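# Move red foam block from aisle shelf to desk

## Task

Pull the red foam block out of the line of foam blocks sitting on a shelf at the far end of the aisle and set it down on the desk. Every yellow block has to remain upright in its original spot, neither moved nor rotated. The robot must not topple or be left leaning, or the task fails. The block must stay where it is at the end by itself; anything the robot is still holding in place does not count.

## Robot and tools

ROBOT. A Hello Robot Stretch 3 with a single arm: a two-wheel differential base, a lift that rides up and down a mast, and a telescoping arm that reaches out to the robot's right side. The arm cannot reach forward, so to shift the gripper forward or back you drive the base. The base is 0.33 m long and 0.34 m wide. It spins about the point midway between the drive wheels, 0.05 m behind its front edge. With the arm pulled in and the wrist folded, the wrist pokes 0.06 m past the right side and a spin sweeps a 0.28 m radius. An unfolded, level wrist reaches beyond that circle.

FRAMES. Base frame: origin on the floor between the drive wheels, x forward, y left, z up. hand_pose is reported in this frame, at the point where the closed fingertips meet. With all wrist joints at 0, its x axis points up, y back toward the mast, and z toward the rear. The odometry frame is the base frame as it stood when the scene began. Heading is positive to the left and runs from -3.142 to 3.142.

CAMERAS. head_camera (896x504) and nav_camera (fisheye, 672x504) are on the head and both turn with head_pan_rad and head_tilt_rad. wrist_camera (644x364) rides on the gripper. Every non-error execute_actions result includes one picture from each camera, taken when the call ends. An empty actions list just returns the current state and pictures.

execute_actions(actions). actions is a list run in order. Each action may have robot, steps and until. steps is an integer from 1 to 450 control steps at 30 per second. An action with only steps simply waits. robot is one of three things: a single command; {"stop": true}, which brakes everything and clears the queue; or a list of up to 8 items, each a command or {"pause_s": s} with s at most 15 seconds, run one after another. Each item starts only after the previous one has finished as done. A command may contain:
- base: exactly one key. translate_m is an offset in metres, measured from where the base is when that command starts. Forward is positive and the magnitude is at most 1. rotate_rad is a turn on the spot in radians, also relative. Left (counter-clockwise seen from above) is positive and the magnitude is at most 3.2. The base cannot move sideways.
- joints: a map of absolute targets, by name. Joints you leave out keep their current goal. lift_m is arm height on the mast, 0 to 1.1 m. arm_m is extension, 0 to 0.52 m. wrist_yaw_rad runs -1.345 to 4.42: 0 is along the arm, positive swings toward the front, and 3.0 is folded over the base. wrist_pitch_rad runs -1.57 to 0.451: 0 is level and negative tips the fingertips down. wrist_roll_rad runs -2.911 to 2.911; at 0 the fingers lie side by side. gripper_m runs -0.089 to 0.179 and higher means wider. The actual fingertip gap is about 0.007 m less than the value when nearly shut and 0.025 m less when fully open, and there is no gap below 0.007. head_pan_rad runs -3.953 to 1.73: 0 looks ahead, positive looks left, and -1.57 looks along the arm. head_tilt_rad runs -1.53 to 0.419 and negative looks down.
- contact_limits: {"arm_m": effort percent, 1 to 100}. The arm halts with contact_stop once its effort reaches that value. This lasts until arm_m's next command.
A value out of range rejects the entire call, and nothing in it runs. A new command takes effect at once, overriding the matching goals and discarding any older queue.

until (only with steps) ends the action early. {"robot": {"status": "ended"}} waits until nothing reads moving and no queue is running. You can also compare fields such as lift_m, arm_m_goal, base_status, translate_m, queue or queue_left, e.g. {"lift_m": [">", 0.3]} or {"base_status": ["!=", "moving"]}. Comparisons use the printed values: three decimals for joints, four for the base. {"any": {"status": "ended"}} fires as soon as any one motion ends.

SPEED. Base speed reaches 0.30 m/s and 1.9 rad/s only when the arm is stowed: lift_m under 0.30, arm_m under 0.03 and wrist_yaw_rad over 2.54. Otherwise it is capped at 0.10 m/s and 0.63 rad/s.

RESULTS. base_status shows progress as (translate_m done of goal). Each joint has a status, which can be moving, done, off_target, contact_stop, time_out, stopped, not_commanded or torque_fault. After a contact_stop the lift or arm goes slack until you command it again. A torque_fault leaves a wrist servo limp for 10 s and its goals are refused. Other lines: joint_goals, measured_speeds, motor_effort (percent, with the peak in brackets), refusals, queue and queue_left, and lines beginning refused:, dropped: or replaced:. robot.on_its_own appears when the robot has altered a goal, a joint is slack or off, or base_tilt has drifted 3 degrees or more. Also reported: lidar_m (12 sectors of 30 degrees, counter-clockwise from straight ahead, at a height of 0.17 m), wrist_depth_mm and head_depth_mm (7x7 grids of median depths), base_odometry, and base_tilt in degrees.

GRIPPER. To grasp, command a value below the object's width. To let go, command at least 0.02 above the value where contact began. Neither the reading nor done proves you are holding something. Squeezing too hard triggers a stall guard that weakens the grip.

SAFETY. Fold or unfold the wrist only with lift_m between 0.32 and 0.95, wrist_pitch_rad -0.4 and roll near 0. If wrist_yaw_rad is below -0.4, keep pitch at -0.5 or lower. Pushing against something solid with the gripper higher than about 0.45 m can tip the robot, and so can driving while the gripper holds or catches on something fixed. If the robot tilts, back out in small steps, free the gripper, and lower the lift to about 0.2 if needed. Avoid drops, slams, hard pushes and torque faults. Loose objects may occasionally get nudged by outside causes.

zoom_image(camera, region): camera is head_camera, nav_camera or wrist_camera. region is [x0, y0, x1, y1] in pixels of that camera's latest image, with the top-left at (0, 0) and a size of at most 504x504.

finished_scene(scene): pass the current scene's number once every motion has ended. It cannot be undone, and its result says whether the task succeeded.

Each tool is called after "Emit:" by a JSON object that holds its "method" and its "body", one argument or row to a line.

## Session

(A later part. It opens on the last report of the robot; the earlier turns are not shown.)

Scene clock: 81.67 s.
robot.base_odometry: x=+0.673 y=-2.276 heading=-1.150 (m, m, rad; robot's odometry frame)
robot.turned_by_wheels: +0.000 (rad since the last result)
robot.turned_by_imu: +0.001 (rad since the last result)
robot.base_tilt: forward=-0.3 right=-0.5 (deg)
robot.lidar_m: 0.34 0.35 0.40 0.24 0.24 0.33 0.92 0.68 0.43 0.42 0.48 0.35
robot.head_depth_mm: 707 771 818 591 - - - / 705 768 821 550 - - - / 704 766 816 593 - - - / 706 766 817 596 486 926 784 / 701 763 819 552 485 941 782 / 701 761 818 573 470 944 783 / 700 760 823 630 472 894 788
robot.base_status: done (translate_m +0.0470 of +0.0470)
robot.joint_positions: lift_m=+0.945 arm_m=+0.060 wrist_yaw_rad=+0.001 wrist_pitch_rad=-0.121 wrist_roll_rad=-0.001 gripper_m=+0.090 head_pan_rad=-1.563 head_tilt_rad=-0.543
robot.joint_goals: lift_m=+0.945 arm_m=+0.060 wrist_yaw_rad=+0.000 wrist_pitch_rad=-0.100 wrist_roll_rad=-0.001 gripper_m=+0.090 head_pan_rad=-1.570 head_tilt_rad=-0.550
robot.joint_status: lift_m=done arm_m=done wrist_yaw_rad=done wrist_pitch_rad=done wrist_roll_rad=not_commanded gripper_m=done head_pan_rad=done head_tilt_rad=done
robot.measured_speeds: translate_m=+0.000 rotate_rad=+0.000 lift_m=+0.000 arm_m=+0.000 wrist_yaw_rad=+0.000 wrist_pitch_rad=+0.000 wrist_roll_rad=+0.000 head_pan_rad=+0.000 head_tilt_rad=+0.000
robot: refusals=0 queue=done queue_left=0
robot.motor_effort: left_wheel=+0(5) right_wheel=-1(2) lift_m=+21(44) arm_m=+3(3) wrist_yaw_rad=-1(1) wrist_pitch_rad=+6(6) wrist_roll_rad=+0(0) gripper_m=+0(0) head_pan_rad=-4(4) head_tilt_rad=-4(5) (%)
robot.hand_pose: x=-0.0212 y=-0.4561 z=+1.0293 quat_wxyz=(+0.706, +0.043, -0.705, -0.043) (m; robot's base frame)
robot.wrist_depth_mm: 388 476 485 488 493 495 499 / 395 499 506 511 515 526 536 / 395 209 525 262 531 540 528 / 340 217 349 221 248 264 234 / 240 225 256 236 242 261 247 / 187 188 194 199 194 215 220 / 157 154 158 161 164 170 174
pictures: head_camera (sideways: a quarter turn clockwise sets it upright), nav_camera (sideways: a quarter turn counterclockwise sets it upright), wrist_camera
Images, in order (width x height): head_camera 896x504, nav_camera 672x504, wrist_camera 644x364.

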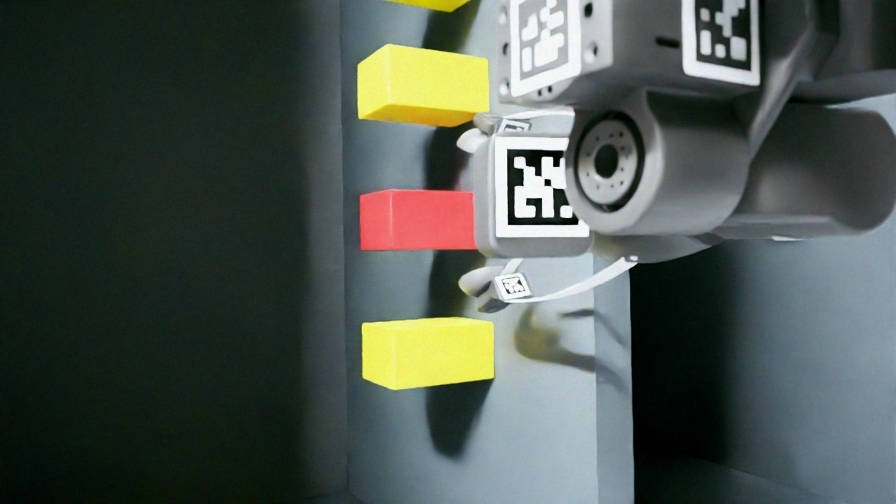

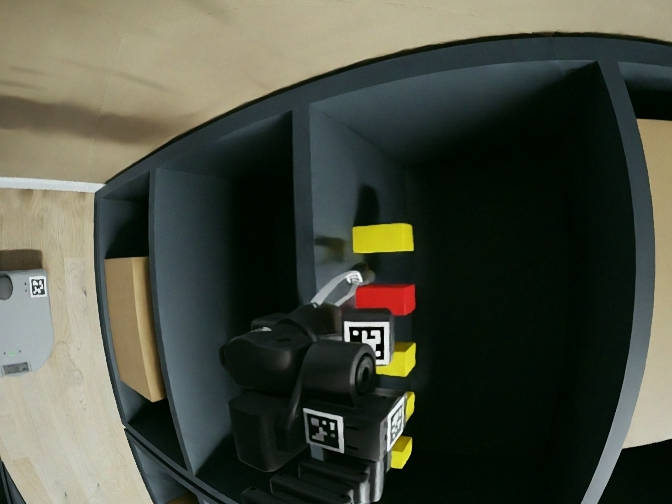

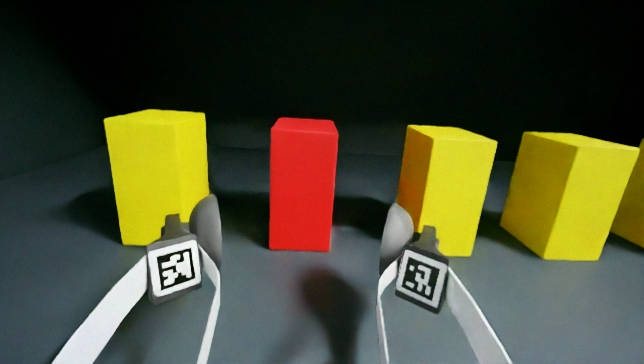

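Emit:
{"method": "execute_actions", "body": {
  "actions": [
    {"robot": {"joints": {"arm_m": 0.10, "gripper_m": 0.082}}, "steps": 300, "until": {"robot": {"status": "ended"}}}
  ]
}}

Scene clock: 87.60 s.
robot.base_odometry: x=+0.673 y=-2.276 heading=-1.150 (m, m, rad; robot's odometry frame)
robot.turned_by_wheels: +0.000 (rad since the last result)
robot.turned_by_imu: +0.001 (rad since the last result)
robot.base_tilt: forward=-0.2 right=-0.4 (deg)
robot.lidar_m: 0.34 0.35 0.40 0.24 0.24 0.33 0.92 0.68 0.43 0.42 0.48 0.35
robot.head_depth_mm: 708 768 821 617 - - 763 / 704 770 819 536 - - 764 / 706 765 818 653 - - 764 / 703 764 816 612 486 937 785 / 700 764 818 551 487 941 784 / 701 762 821 573 471 940 787 / 699 761 821 626 472 891 788
robot.base_status: done (translate_m +0.0470 of +0.0470)
robot.joint_positions: lift_m=+0.945 arm_m=+0.100 wrist_yaw_rad=+0.001 wrist_pitch_rad=-0.121 wrist_roll_rad=-0.001 gripper_m=+0.082 head_pan_rad=-1.563 head_tilt_rad=-0.543
robot.joint_goals: lift_m=+0.945 arm_m=+0.100 wrist_yaw_rad=+0.000 wrist_pitch_rad=-0.100 wrist_roll_rad=-0.001 gripper_m=+0.082 head_pan_rad=-1.570 head_tilt_rad=-0.550
robot.joint_status: lift_m=done arm_m=done wrist_yaw_rad=done wrist_pitch_rad=done wrist_roll_rad=not_commanded gripper_m=done head_pan_rad=done head_tilt_rad=done
robot.measured_speeds: translate_m=+0.000 rotate_rad=+0.000 lift_m=+0.000 arm_m=+0.000 wrist_yaw_rad=+0.000 wrist_pitch_rad=+0.000 wrist_roll_rad=+0.000 head_pan_rad=+0.000 head_tilt_rad=+0.000
robot: refusals=0 queue=done queue_left=0
robot.motor_effort: left_wheel=+0(1) right_wheel=+0(0) lift_m=+21(21) arm_m=+3(2) wrist_yaw_rad=+0(0) wrist_pitch_rad=+6(6) wrist_roll_rad=+0(0) gripper_m=-1(42) head_pan_rad=-4(4) head_tilt_rad=-5(5) (%)
robot.hand_pose: x=-0.0212 y=-0.4961 z=+1.0293 quat_wxyz=(+0.706, +0.043, -0.705, -0.043) (m; robot's base frame)
robot.wrist_depth_mm: 390 447 449 453 457 462 467 / 393 463 468 481 483 489 501 / 369 190 493 489 503 510 508 / 307 176 345 182 338 185 206 / 231 184 240 192 198 199 205 / 185 187 189 197 191 204 209 / 154 153 158 160 165 170 173
pictures: head_camera (sideways: a quarter turn clockwise sets it upright), nav_camera (sideways: a quarter turn counterclockwise sets it upright), wrist_camera
Images, in order (width x height): head_camera 896x504, nav_camera 672x504, wrist_camera 644x364.

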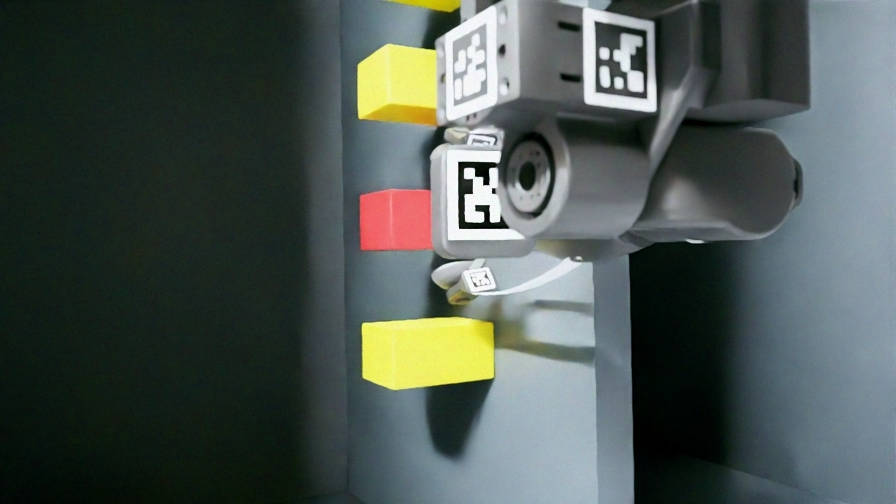

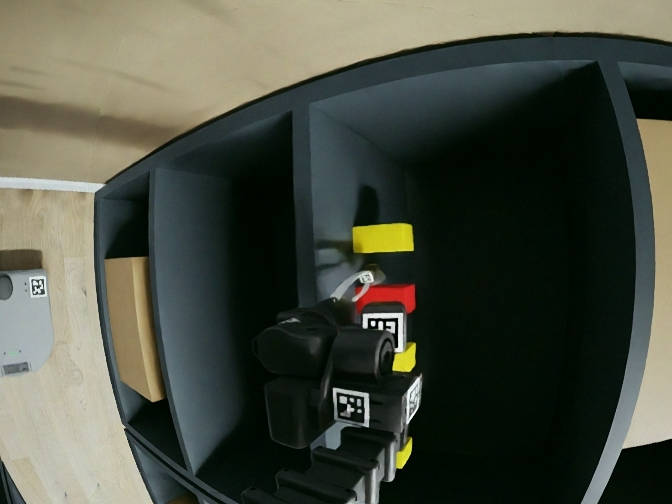

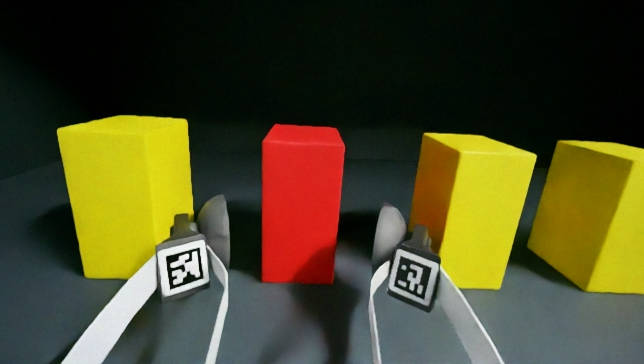

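Emit:
{"method": "execute_actions", "body": {
  "actions": [
    {"robot": {"joints": {"arm_m": 0.14}}, "steps": 300, "until": {"robot": {"status": "ended"}}}
  ]
}}

Scene clock: 90.03 s.
robot.base_odometry: x=+0.673 y=-2.276 heading=-1.150 (m, m, rad; robot's odometry frame)
robot.turned_by_wheels: +0.000 (rad since the last result)
robot.turned_by_imu: +0.000 (rad since the last result)
robot.base_tilt: forward=-0.4 right=-0.4 (deg)
robot.lidar_m: 0.34 0.35 0.41 0.24 0.24 0.33 0.92 0.68 0.43 0.42 0.48 0.35
robot.head_depth_mm: 708 768 817 682 - 890 780 / 707 767 819 - - 886 781 / 704 765 817 - - 887 782 / 705 765 816 596 478 913 786 / 702 765 815 552 487 942 785 / 700 762 821 574 470 946 786 / 700 760 827 627 471 893 787
robot.base_status: done (translate_m +0.0470 of +0.0470)
robot.joint_positions: lift_m=+0.945 arm_m=+0.140 wrist_yaw_rad=+0.001 wrist_pitch_rad=-0.121 wrist_roll_rad=-0.001 gripper_m=+0.082 head_pan_rad=-1.563 head_tilt_rad=-0.543
robot.joint_goals: lift_m=+0.945 arm_m=+0.140 wrist_yaw_rad=+0.000 wrist_pitch_rad=-0.100 wrist_roll_rad=-0.001 gripper_m=+0.082 head_pan_rad=-1.570 head_tilt_rad=-0.550
robot.joint_status: lift_m=done arm_m=done wrist_yaw_rad=done wrist_pitch_rad=done wrist_roll_rad=not_commanded gripper_m=done head_pan_rad=done head_tilt_rad=done
robot.measured_speeds: translate_m=+0.000 rotate_rad=+0.000 lift_m=+0.000 arm_m=+0.000 wrist_yaw_rad=+0.000 wrist_pitch_rad=+0.000 wrist_roll_rad=+0.000 head_pan_rad=+0.000 head_tilt_rad=+0.000
robot: refusals=0 queue=done queue_left=0
robot.motor_effort: left_wheel=+0(0) right_wheel=+0(1) lift_m=+21(21) arm_m=+3(3) wrist_yaw_rad=-1(1) wrist_pitch_rad=+6(6) wrist_roll_rad=+0(0) gripper_m=+0(0) head_pan_rad=-5(5) head_tilt_rad=-4(5) (%)
robot.hand_pose: x=-0.0212 y=-0.5361 z=+1.0293 quat_wxyz=(+0.706, +0.043, -0.705, -0.043) (m; robot's base frame)
robot.wrist_depth_mm: 392 409 413 421 427 427 431 / 397 428 431 440 444 446 459 / 350 442 452 455 464 467 479 / 133 162 342 138 382 145 189 / 140 153 225 147 198 151 189 / 148 152 177 155 187 159 194 / 152 153 157 159 164 165 174
pictures: head_camera (sideways: a quarter turn clockwise sets it upright), nav_camera (sideways: a quarter turn counterclockwise sets it upright), wrist_camera
Images, in order (width x height): head_camera 896x504, nav_camera 672x504, wrist_camera 644x364.

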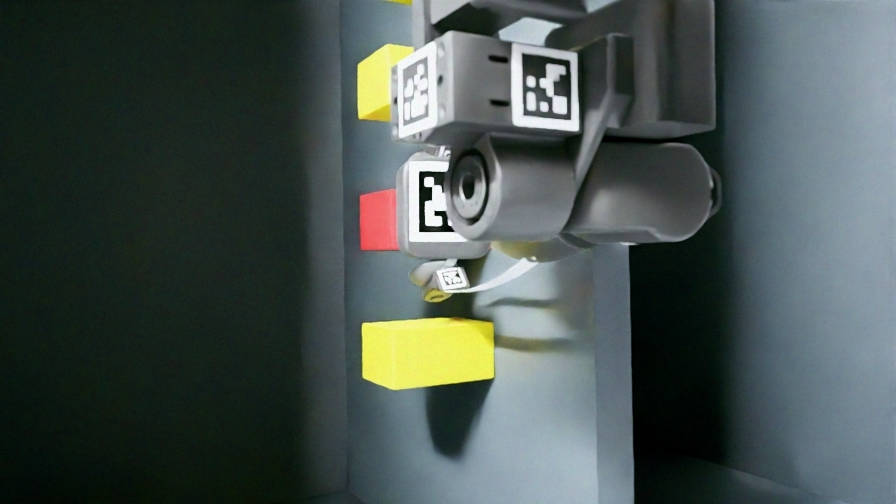

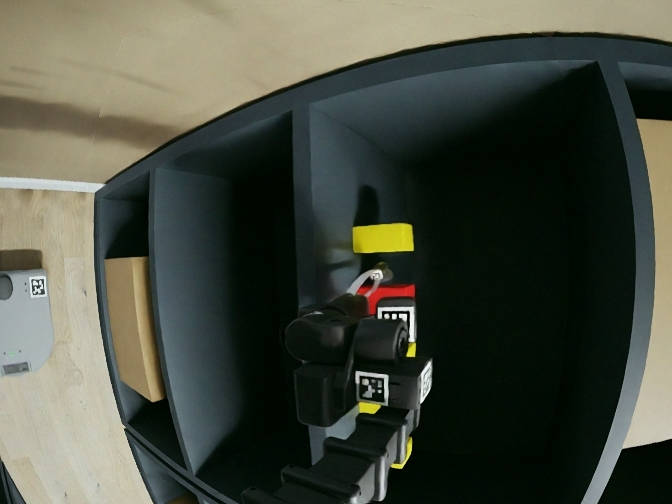

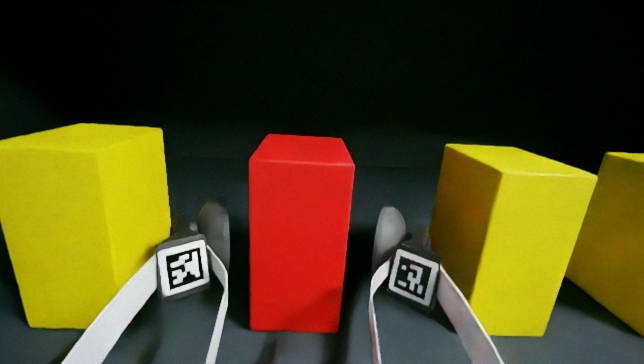

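Emit:
{"method": "execute_actions", "body": {
  "actions": [
    {"robot": {"joints": {"gripper_m": 0.02}}, "steps": 150, "until": {"robot": {"status": "ended"}}}
  ]
}}

Scene clock: 92.83 s.
robot.base_odometry: x=+0.673 y=-2.276 heading=-1.150 (m, m, rad; robot's odometry frame)
robot.turned_by_wheels: +0.000 (rad since the last result)
robot.turned_by_imu: +0.001 (rad since the last result)
robot.base_tilt: forward=-0.4 right=-0.2 (deg)
robot.lidar_m: 0.34 0.35 0.40 0.24 0.24 0.33 0.92 0.68 0.43 0.42 0.48 0.35
robot.head_depth_mm: 707 769 824 684 - 886 782 / 706 770 818 - - 888 781 / 704 765 816 - - 888 784 / 705 766 818 596 478 913 787 / 703 761 817 552 487 939 785 / 702 760 823 572 470 942 784 / 702 757 820 627 471 889 789
robot.base_status: done (translate_m +0.0470 of +0.0470)
robot.joint_positions: lift_m=+0.945 arm_m=+0.140 wrist_yaw_rad=+0.001 wrist_pitch_rad=-0.121 wrist_roll_rad=-0.001 gripper_m=+0.021 head_pan_rad=-1.563 head_tilt_rad=-0.543
robot.joint_goals: lift_m=+0.945 arm_m=+0.140 wrist_yaw_rad=+0.000 wrist_pitch_rad=-0.100 wrist_roll_rad=-0.001 gripper_m=+0.020 head_pan_rad=-1.570 head_tilt_rad=-0.550
robot.joint_status: lift_m=done arm_m=done wrist_yaw_rad=done wrist_pitch_rad=done wrist_roll_rad=not_commanded gripper_m=done head_pan_rad=done head_tilt_rad=done
robot.measured_speeds: translate_m=+0.000 rotate_rad=+0.000 lift_m=+0.000 arm_m=+0.000 wrist_yaw_rad=+0.000 wrist_pitch_rad=+0.000 wrist_roll_rad=+0.000 head_pan_rad=+0.000 head_tilt_rad=+0.000
robot: refusals=0 queue=done queue_left=0
robot.motor_effort: left_wheel=+0(1) right_wheel=+0(0) lift_m=+21(21) arm_m=+3(2) wrist_yaw_rad=+0(1) wrist_pitch_rad=+6(6) wrist_roll_rad=+0(0) gripper_m=-14(88) head_pan_rad=-4(5) head_tilt_rad=-4(5) (%)
robot.hand_pose: x=-0.0212 y=-0.5361 z=+1.0293 quat_wxyz=(+0.706, +0.043, -0.705, -0.043) (m; robot's base frame)
robot.wrist_depth_mm: 395 406 415 413 424 433 431 / 394 423 433 440 444 447 460 / 356 439 452 445 459 468 476 / 133 161 338 136 379 146 189 / 140 164 145 142 256 151 187 / 148 155 176 151 187 161 194 / 151 154 157 156 164 164 174
pictures: head_camera (sideways: a quarter turn clockwise sets it upright), nav_camera (sideways: a quarter turn counterclockwise sets it upright), wrist_camera
Images, in order (width x height): head_camera 896x504, nav_camera 672x504, wrist_camera 644x364.

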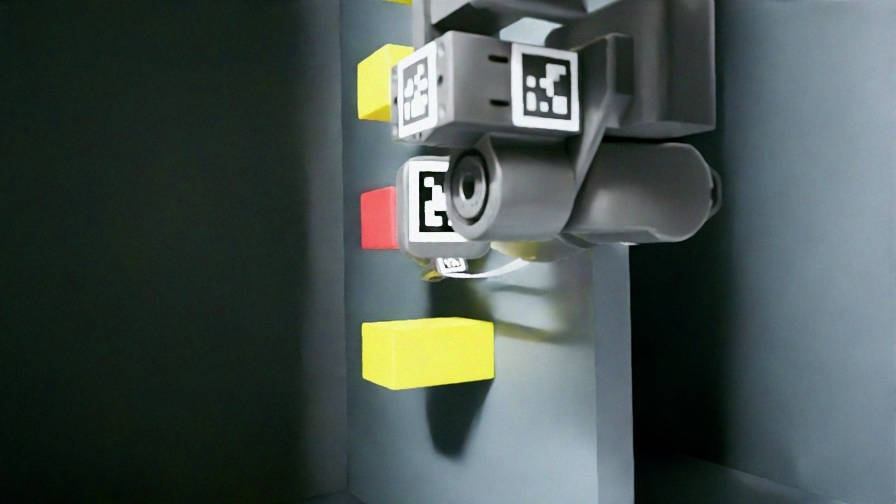

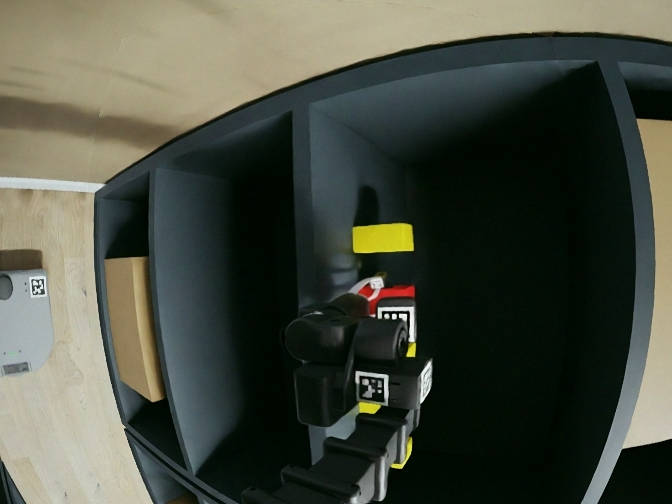

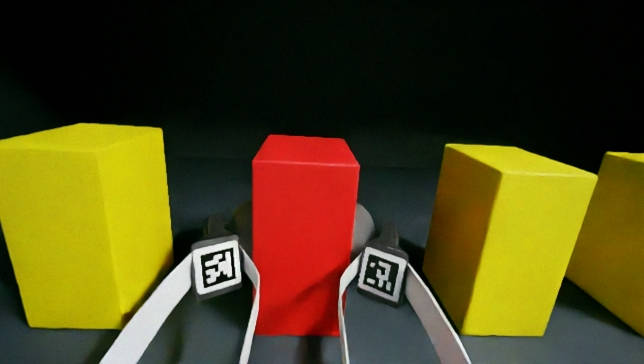

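Emit:
{"method": "execute_actions", "body": {
  "actions": [
    {"robot": {"joints": {"lift_m": 0.975}}, "steps": 100, "until": {"robot": {"lift_m": [">", 0.962]}}},
    {"robot": {"joints": {"arm_m": 0.0}}, "steps": 300, "until": {"robot": {"status": "ended"}}}
  ]
}}

Scene clock: 102.93 s.
robot.base_odometry: x=+0.673 y=-2.276 heading=-1.150 (m, m, rad; robot's odometry frame)
robot.turned_by_wheels: +0.000 (rad since the last result)
robot.turned_by_imu: +0.001 (rad since the last result)
robot.base_tilt: forward=-0.3 right=-0.2 (deg)
robot.lidar_m: 0.34 0.35 0.40 0.24 0.24 0.33 0.92 0.68 0.43 0.42 0.48 0.35
robot.head_depth_mm: 708 770 819 567 502 - - / 707 769 818 549 485 - - / 706 765 818 397 - - - / 704 768 815 624 470 943 784 / 704 761 816 553 487 940 782 / 702 762 819 573 469 942 785 / 700 760 822 628 471 891 786
robot.base_status: done (translate_m +0.0470 of +0.0470)
robot.joint_positions: lift_m=+0.975 arm_m=+0.002 wrist_yaw_rad=+0.001 wrist_pitch_rad=-0.121 wrist_roll_rad=-0.001 gripper_m=+0.021 head_pan_rad=-1.563 head_tilt_rad=-0.543
robot.joint_goals: lift_m=+0.975 arm_m=+0.000 wrist_yaw_rad=+0.000 wrist_pitch_rad=-0.100 wrist_roll_rad=-0.001 gripper_m=+0.020 head_pan_rad=-1.570 head_tilt_rad=-0.550
robot.joint_status: lift_m=done arm_m=done wrist_yaw_rad=done wrist_pitch_rad=done wrist_roll_rad=not_commanded gripper_m=done head_pan_rad=done head_tilt_rad=done
robot.measured_speeds: translate_m=+0.000 rotate_rad=+0.000 lift_m=+0.000 arm_m=+0.000 wrist_yaw_rad=+0.000 wrist_pitch_rad=+0.000 wrist_roll_rad=+0.000 head_pan_rad=+0.000 head_tilt_rad=+0.000
robot: refusals=0 queue=done queue_left=0
robot.motor_effort: left_wheel=+0(1) right_wheel=+0(1) lift_m=+44(45) arm_m=-4(4) wrist_yaw_rad=+0(2) wrist_pitch_rad=+6(6) wrist_roll_rad=+0(0) gripper_m=-14(14) head_pan_rad=-4(4) head_tilt_rad=-4(4) (%)
robot.hand_pose: x=-0.0213 y=-0.3981 z=+1.0583 quat_wxyz=(+0.706, +0.043, -0.705, -0.043) (m; robot's base frame)
robot.wrist_depth_mm: 392 516 531 535 547 558 561 / 391 544 559 568 573 592 579 / 397 559 583 591 597 602 583 / 385 399 280 136 292 299 325 / 297 293 145 143 302 310 317 / 228 236 220 151 258 265 270 / 186 191 191 191 201 210 215
pictures: head_camera (sideways: a quarter turn clockwise sets it upright), nav_camera (sideways: a quarter turn counterclockwise sets it upright), wrist_camera
Images, in order (width x height): head_camera 896x504, nav_camera 672x504, wrist_camera 644x364.

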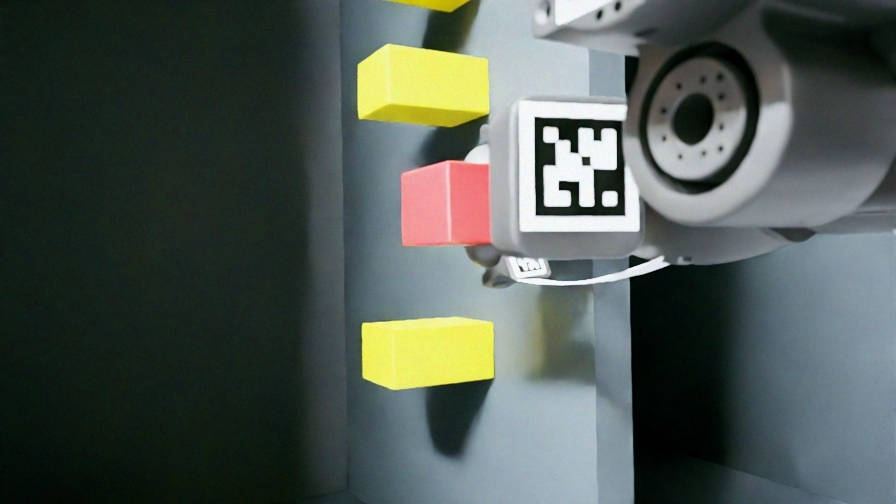

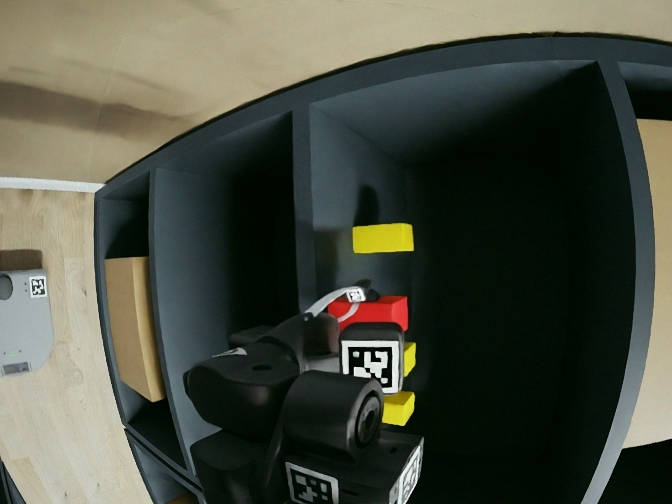

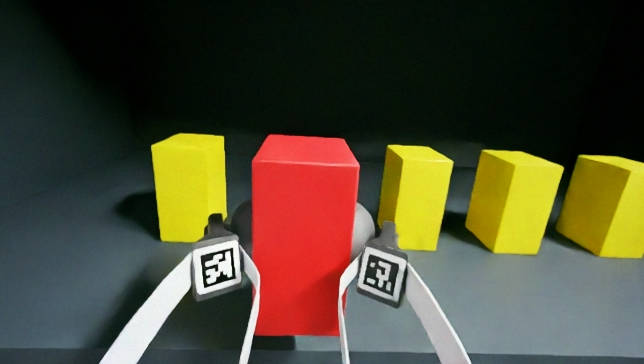

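Emit:
{"method": "execute_actions", "body": {
  "actions": [
    {"robot": {"base": {"rotate_rad": 0.03}, "joints": {"wrist_yaw_rad": 1.6, "head_pan_rad": -3.12, "head_tilt_rad": -0.4}}, "steps": 90, "until": {"robot": {"base_status": ["!=", "moving"]}}},
    {"robot": {"base": {"translate_m": -1.0}}, "steps": 150, "until": {"robot": {"wrist_yaw_rad": [">", 1.0]}}},
    {"robot": {"joints": {"lift_m": 0.29, "wrist_pitch_rad": -0.4}}, "steps": 150, "until": {"robot": {"lift_m": ["<", 0.92], "wrist_yaw_rad": [">", 1.5], "wrist_pitch_rad": ["<", -0.37]}}},
    {"robot": {"joints": {"wrist_yaw_rad": 2.65}}, "steps": 450, "until": {"robot": {"translate_m": ["<", -0.6]}}}
  ]
}}

Scene clock: 115.03 s.
robot.base_odometry: x=+0.412 y=-1.735 heading=-1.120 (m, m, rad; robot's odometry frame)
robot.turned_by_wheels: +0.030 (rad since the last result)
robot.turned_by_imu: +0.033 (rad since the last result)
robot.base_tilt: forward=-3.3 right=+0.5 (deg)
robot.lidar_m: 0.92 0.35 0.30 0.23 0.40 0.38 3.45 0.58 0.60 0.38 0.47 0.58
robot.head_depth_mm: 3354 3473 858 893 986 1040 916 / 3297 3512 3771 3593 2414 1763 1398 / 3396 3558 3864 3583 2413 1859 1468 / 3373 3566 3818 3574 2435 1829 1486 / 3371 3654 3843 3525 2402 1825 1473 / 3399 3593 3838 3567 2428 1846 1480 / 3431 3619 3866 3632 2236 1090 1166
robot.base_status: moving (translate_m -0.6010 of -1.0000)
robot.joint_positions: lift_m=+0.334 arm_m=+0.002 wrist_yaw_rad=+2.648 wrist_pitch_rad=-0.417 wrist_roll_rad=-0.001 gripper_m=+0.021 head_pan_rad=-3.113 head_tilt_rad=-0.409
robot.joint_goals: lift_m=+0.290 arm_m=+0.000 wrist_yaw_rad=+2.650 wrist_pitch_rad=-0.400 wrist_roll_rad=-0.001 gripper_m=+0.020 head_pan_rad=-3.120 head_tilt_rad=-0.400
robot.joint_status: lift_m=moving arm_m=done wrist_yaw_rad=moving wrist_pitch_rad=moving wrist_roll_rad=not_commanded gripper_m=done head_pan_rad=done head_tilt_rad=done
robot.measured_speeds: translate_m=-0.100 rotate_rad=+0.000 lift_m=-0.110 arm_m=+0.000 wrist_yaw_rad=+0.000 wrist_pitch_rad=+0.000 wrist_roll_rad=+0.000 head_pan_rad=+0.000 head_tilt_rad=+0.000
robot: refusals=0 queue=running queue_left=0
robot.motor_effort: left_wheel=-4(7) right_wheel=+1(2) lift_m=+19(48) arm_m=-3(4) wrist_yaw_rad=+1(4) wrist_pitch_rad=+6(7) wrist_roll_rad=+0(0) gripper_m=-13(13) head_pan_rad=-5(59) head_tilt_rad=+5(24) (%)
robot.hand_pose: x=+0.0851 y=+0.0511 z=+0.3465 quat_wxyz=(+0.311, +0.706, -0.027, +0.635) (m; robot's base frame)
robot.wrist_depth_mm: 230 230 650 691 824 820 670 / 227 253 564 404 437 512 685 / 243 280 713 368 458 572 721 / 559 303 616 136 520 712 759 / 506 321 144 142 585 678 706 / 447 360 419 152 572 584 599 / - 391 465 467 484 504 512
pictures: head_camera (sideways: a quarter turn clockwise sets it upright), nav_camera (sideways: a quarter turn counterclockwise sets it upright), wrist_camera
Images, in order (width x height): head_camera 896x504, nav_camera 672x504, wrist_camera 644x364.

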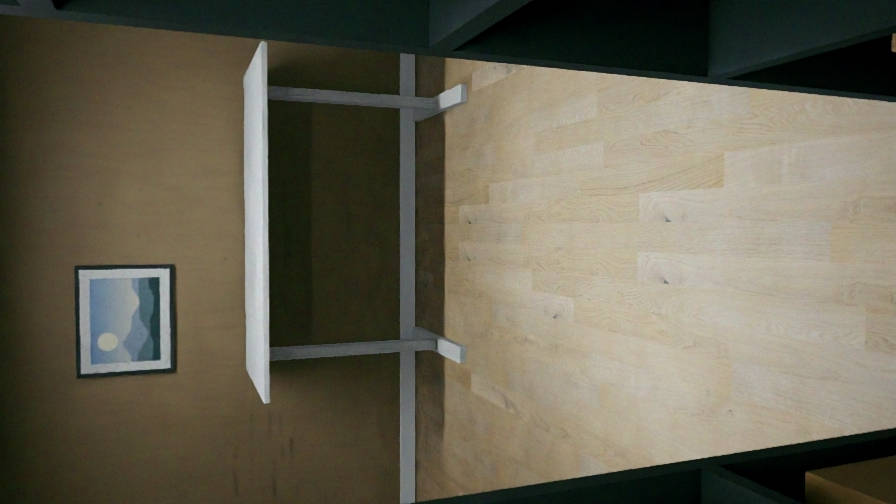

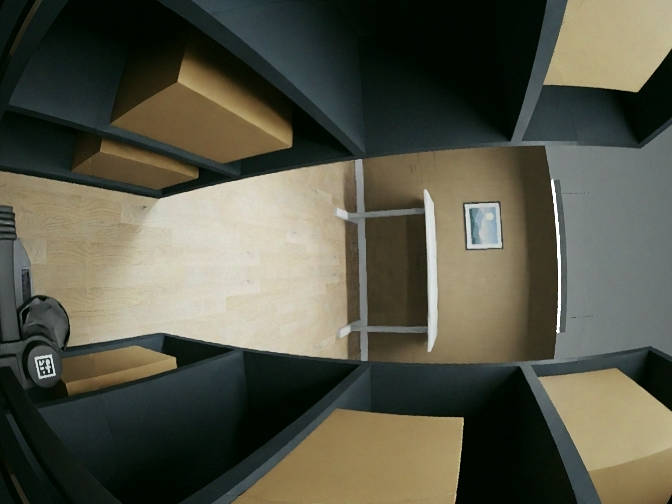

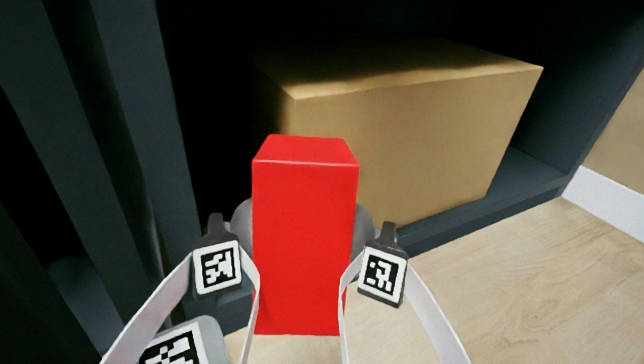

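Emit:
{"method": "execute_actions", "body": {
  "actions": [
    {"robot": {"base": {"translate_m": -1.0}}, "steps": 300, "until": {"robot": {"translate_m": ["<", -0.7]}}},
    {"robot": {"base": {"translate_m": -1.0}}, "steps": 300, "until": {"robot": {"status": "ended"}}}
  ]
}}

Scene clock: 122.93 s.
robot.base_odometry: x=-0.382 y=-0.096 heading=-1.120 (m, m, rad; robot's odometry frame)
robot.turned_by_wheels: +0.000 (rad since the last result)
robot.turned_by_imu: +0.002 (rad since the last result)
robot.base_tilt: forward=-0.1 right=-0.4 (deg)
robot.lidar_m: 0.98 0.94 1.92 1.86 1.95 1.68 2.01 1.65 1.96 1.90 2.01 0.97
robot.head_depth_mm: 1734 1837 1758 2099 2227 1837 1479 / 1733 1837 1785 2121 2245 1828 1467 / 1734 1852 1780 2115 2268 1845 1466 / 1741 1837 1802 2128 2271 1829 1481 / 1735 1869 1809 2132 2240 1842 1480 / 1740 1880 1822 2187 2277 1841 1486 / 1740 1886 1842 2086 2240 1852 1491
robot.base_status: done (translate_m -1.0000 of -1.0000)
robot.joint_positions: lift_m=+0.290 arm_m=+0.002 wrist_yaw_rad=+2.649 wrist_pitch_rad=-0.418 wrist_roll_rad=-0.001 gripper_m=+0.021 head_pan_rad=-3.113 head_tilt_rad=-0.407
robot.joint_goals: lift_m=+0.290 arm_m=+0.000 wrist_yaw_rad=+2.650 wrist_pitch_rad=-0.400 wrist_roll_rad=-0.001 gripper_m=+0.020 head_pan_rad=-3.120 head_tilt_rad=-0.400
robot.joint_status: lift_m=done arm_m=done wrist_yaw_rad=done wrist_pitch_rad=done wrist_roll_rad=not_commanded gripper_m=done head_pan_rad=done head_tilt_rad=done
robot.measured_speeds: translate_m=+0.000 rotate_rad=+0.000 lift_m=+0.000 arm_m=+0.000 wrist_yaw_rad=+0.000 wrist_pitch_rad=+0.000 wrist_roll_rad=+0.000 head_pan_rad=+0.000 head_tilt_rad=+0.000
robot: refusals=0 queue=done queue_left=0
robot.motor_effort: left_wheel=-2(11) right_wheel=+1(2) lift_m=+21(28) arm_m=-3(3) wrist_yaw_rad=+1(2) wrist_pitch_rad=+5(4) wrist_roll_rad=+0(0) gripper_m=-13(13) head_pan_rad=-4(5) head_tilt_rad=+4(5) (%)
robot.hand_pose: x=+0.0849 y=+0.0511 z=+0.3031 quat_wxyz=(+0.311, +0.706, -0.026, +0.635) (m; robot's base frame)
robot.wrist_depth_mm: - - - - - 860 674 / - - - - - 876 734 / 814 860 892 927 - 885 853 / 673 676 673 136 755 785 815 / 545 570 144 143 630 629 649 / 483 490 463 152 519 526 547 / - - 420 427 447 463 464
pictures: head_camera (sideways: a quarter turn clockwise sets it upright), nav_camera (sideways: a quarter turn counterclockwise sets it upright), wrist_camera
Images, in order (width x height): head_camera 896x504, nav_camera 672x504, wrist_camera 644x364.

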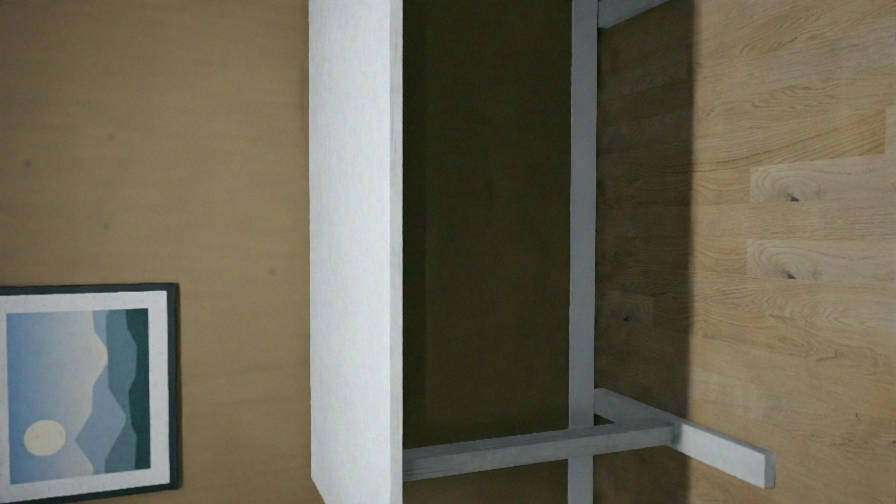

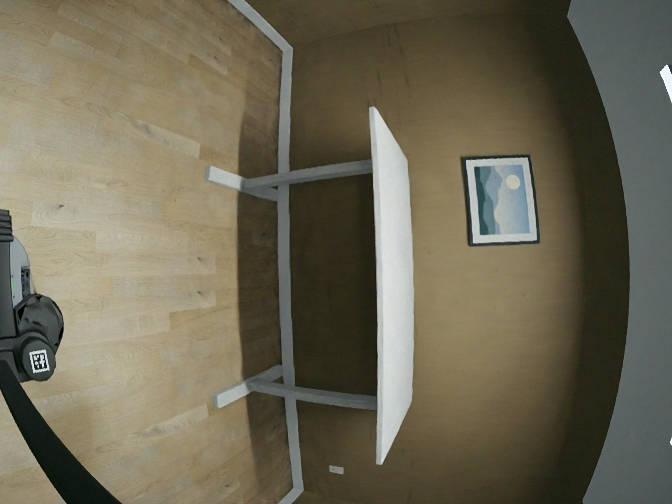

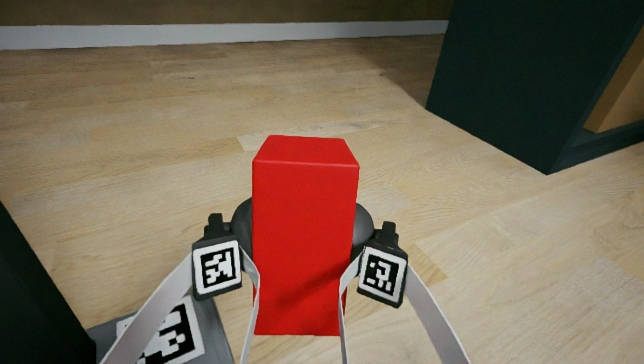

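Emit:
{"method": "execute_actions", "body": {
  "actions": [
    {"robot": {"base": {"translate_m": -0.55}}, "steps": 150, "until": {"robot": {"translate_m": ["<", -0.2]}}},
    {"robot": {"joints": {"lift_m": 0.96, "head_pan_rad": -1.57, "head_tilt_rad": -0.5}}, "steps": 150, "until": {"robot": {"lift_m": [">", 0.36]}}},
    {"robot": {"joints": {"wrist_yaw_rad": 0.0}}, "steps": 300, "until": {"robot": {"base_status": ["!=", "moving"], "wrist_yaw_rad": ["<", 1.5]}}},
    {"robot": {"base": {"rotate_rad": -1.59}, "joints": {"wrist_pitch_rad": -0.1, "arm_m": 0.10}}, "steps": 450, "until": {"robot": {"status": "ended"}}}
  ]
}}

Scene clock: 137.07 s.
robot.base_odometry: x=-0.621 y=+0.399 heading=-2.710 (m, m, rad; robot's odometry frame)
robot.turned_by_wheels: -1.590 (rad since the last result)
robot.turned_by_imu: -1.614 (rad since the last result)
robot.base_tilt: forward=-0.3 right=-0.4 (deg)
robot.lidar_m: 1.89 1.98 1.51 1.48 1.51 1.95 1.87 1.94 1.20 1.46 1.14 1.95
robot.head_depth_mm: 1243 1350 1231 867 - - 1319 / 1241 1349 1226 870 - - 1335 / 1247 1340 1239 824 - - 1347 / 1236 1334 1247 802 - 1675 1375 / 1230 1328 1243 783 1754 1672 1382 / 1212 1336 1253 787 1745 1671 1392 / 1207 1316 1261 785 1729 1687 1380
robot.base_status: done (rotate_rad -1.5899 of -1.5900)
robot.joint_positions: lift_m=+0.960 arm_m=+0.100 wrist_yaw_rad=+0.001 wrist_pitch_rad=-0.125 wrist_roll_rad=-0.001 gripper_m=+0.021 head_pan_rad=-1.577 head_tilt_rad=-0.494
robot.joint_goals: lift_m=+0.960 arm_m=+0.100 wrist_yaw_rad=+0.000 wrist_pitch_rad=-0.100 wrist_roll_rad=-0.001 gripper_m=+0.020 head_pan_rad=-1.570 head_tilt_rad=-0.500
robot.joint_status: lift_m=done arm_m=done wrist_yaw_rad=done wrist_pitch_rad=done wrist_roll_rad=not_commanded gripper_m=done head_pan_rad=done head_tilt_rad=done
robot.measured_speeds: translate_m=+0.000 rotate_rad=+0.000 lift_m=+0.000 arm_m=+0.000 wrist_yaw_rad=+0.000 wrist_pitch_rad=+0.000 wrist_roll_rad=+0.000 head_pan_rad=+0.000 head_tilt_rad=+0.000
robot: refusals=0 queue=done queue_left=0
robot.motor_effort: left_wheel=+0(10) right_wheel=-1(2) lift_m=+44(48) arm_m=+3(4) wrist_yaw_rad=+0(3) wrist_pitch_rad=+8(7) wrist_roll_rad=+0(0) gripper_m=-13(13) head_pan_rad=+5(63) head_tilt_rad=-4(14) (%)
robot.hand_pose: x=-0.0213 y=-0.4958 z=+1.0423 quat_wxyz=(+0.706, +0.045, -0.705, -0.044) (m; robot's base frame)
robot.wrist_depth_mm: 957 972 961 - - - - / - - - - - - - / 803 876 946 - - - - / 478 500 481 136 589 647 683 / 337 353 144 142 398 410 426 / 844 - - 151 - - 780 / - - - - - - -
pictures: head_camera (sideways: a quarter turn clockwise sets it upright), nav_camera (sideways: a quarter turn counterclockwise sets it upright), wrist_camera
Images, in order (width x height): head_camera 896x504, nav_camera 672x504, wrist_camera 644x364.

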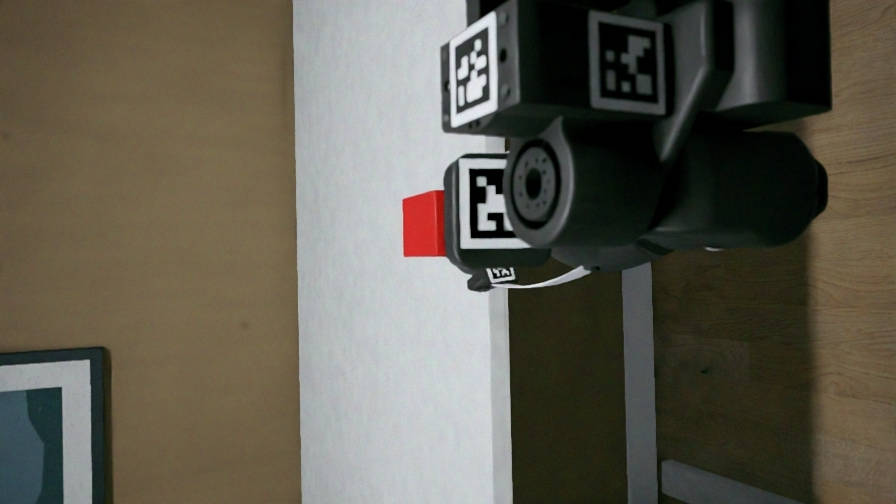

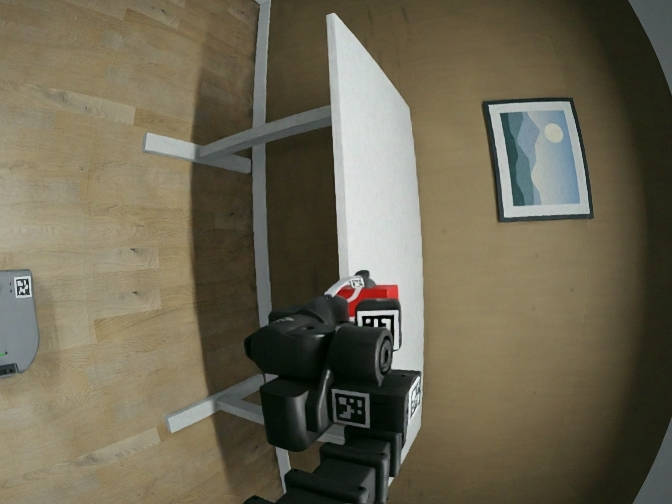

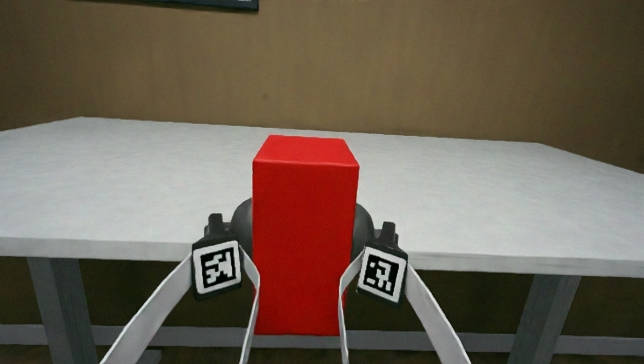

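Emit:
{"method": "execute_actions", "body": {
  "actions": [
    {"robot": {"joints": {"arm_m": 0.42, "lift_m": 0.93}}, "steps": 300, "until": {"robot": {"status": "ended"}}}
  ]
}}

Scene clock: 142.43 s.
robot.base_odometry: x=-0.621 y=+0.399 heading=-2.710 (m, m, rad; robot's odometry frame)
robot.turned_by_wheels: +0.000 (rad since the last result)
robot.turned_by_imu: +0.001 (rad since the last result)
robot.base_tilt: forward=-0.2 right=-0.5 (deg)
robot.lidar_m: 1.89 1.99 1.51 1.49 1.51 1.94 1.87 1.94 1.20 1.46 1.14 1.95
robot.head_depth_mm: 1248 1342 1224 - 1815 1677 1378 / 1244 1349 1407 716 1762 1680 1375 / 1241 1336 1394 713 1760 1676 1386 / 1239 1327 1405 744 1741 1672 1380 / 1235 1331 1247 780 1756 1682 1384 / 1218 1328 1249 783 1733 1684 1382 / 1211 1328 1260 788 1728 1688 1383
robot.base_status: done (rotate_rad -1.5899 of -1.5900)
robot.joint_positions: lift_m=+0.930 arm_m=+0.420 wrist_yaw_rad=+0.000 wrist_pitch_rad=-0.125 wrist_roll_rad=-0.001 gripper_m=+0.021 head_pan_rad=-1.577 head_tilt_rad=-0.494
robot.joint_goals: lift_m=+0.930 arm_m=+0.420 wrist_yaw_rad=+0.000 wrist_pitch_rad=-0.100 wrist_roll_rad=-0.001 gripper_m=+0.020 head_pan_rad=-1.570 head_tilt_rad=-0.500
robot.joint_status: lift_m=done arm_m=done wrist_yaw_rad=done wrist_pitch_rad=done wrist_roll_rad=not_commanded gripper_m=done head_pan_rad=done head_tilt_rad=done
robot.measured_speeds: translate_m=+0.000 rotate_rad=+0.000 lift_m=+0.000 arm_m=+0.000 wrist_yaw_rad=+0.000 wrist_pitch_rad=+0.000 wrist_roll_rad=+0.000 head_pan_rad=+0.000 head_tilt_rad=+0.000
robot: refusals=0 queue=done queue_left=0
robot.motor_effort: left_wheel=+1(0) right_wheel=-1(1) lift_m=+22(40) arm_m=+3(3) wrist_yaw_rad=-1(1) wrist_pitch_rad=+7(7) wrist_roll_rad=+0(0) gripper_m=-13(13) head_pan_rad=+5(6) head_tilt_rad=-3(4) (%)
robot.hand_pose: x=-0.0214 y=-0.8158 z=+1.0133 quat_wxyz=(+0.706, +0.045, -0.705, -0.044) (m; robot's base frame)
robot.wrist_depth_mm: 675 701 704 715 704 729 701 / 716 717 736 744 754 754 763 / 678 738 753 765 774 790 795 / 396 414 403 136 487 516 557 / 281 289 145 142 329 337 352 / 220 223 209 152 244 252 259 / 180 184 184 182 194 200 204
pictures: head_camera (sideways: a quarter turn clockwise sets it upright), nav_camera (sideways: a quarter turn counterclockwise sets it upright), wrist_camera
Images, in order (width x height): head_camera 896x504, nav_camera 672x504, wrist_camera 644x364.

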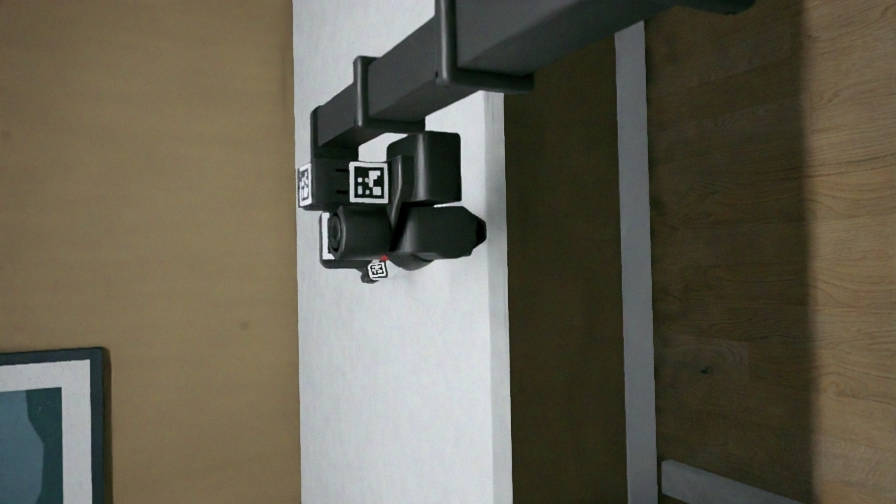

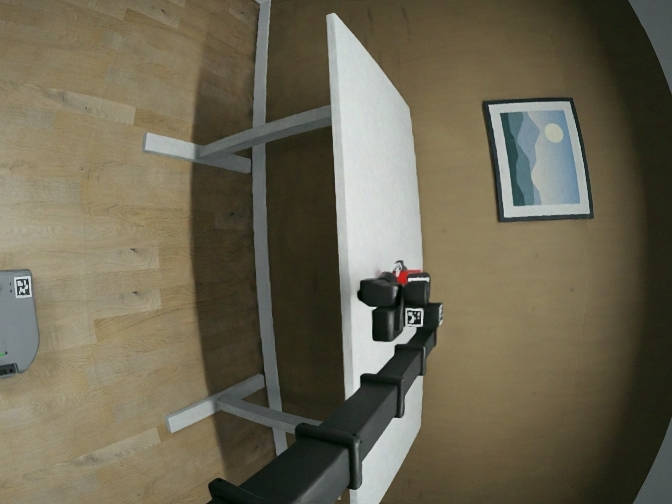

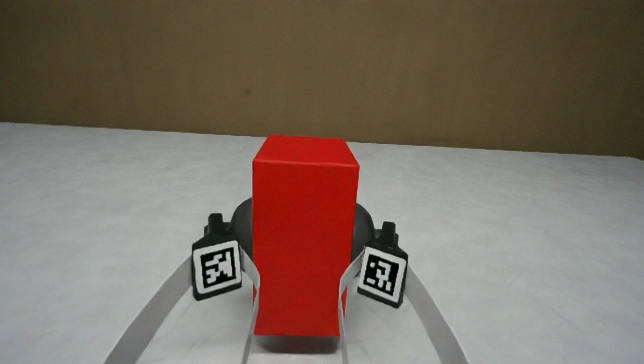

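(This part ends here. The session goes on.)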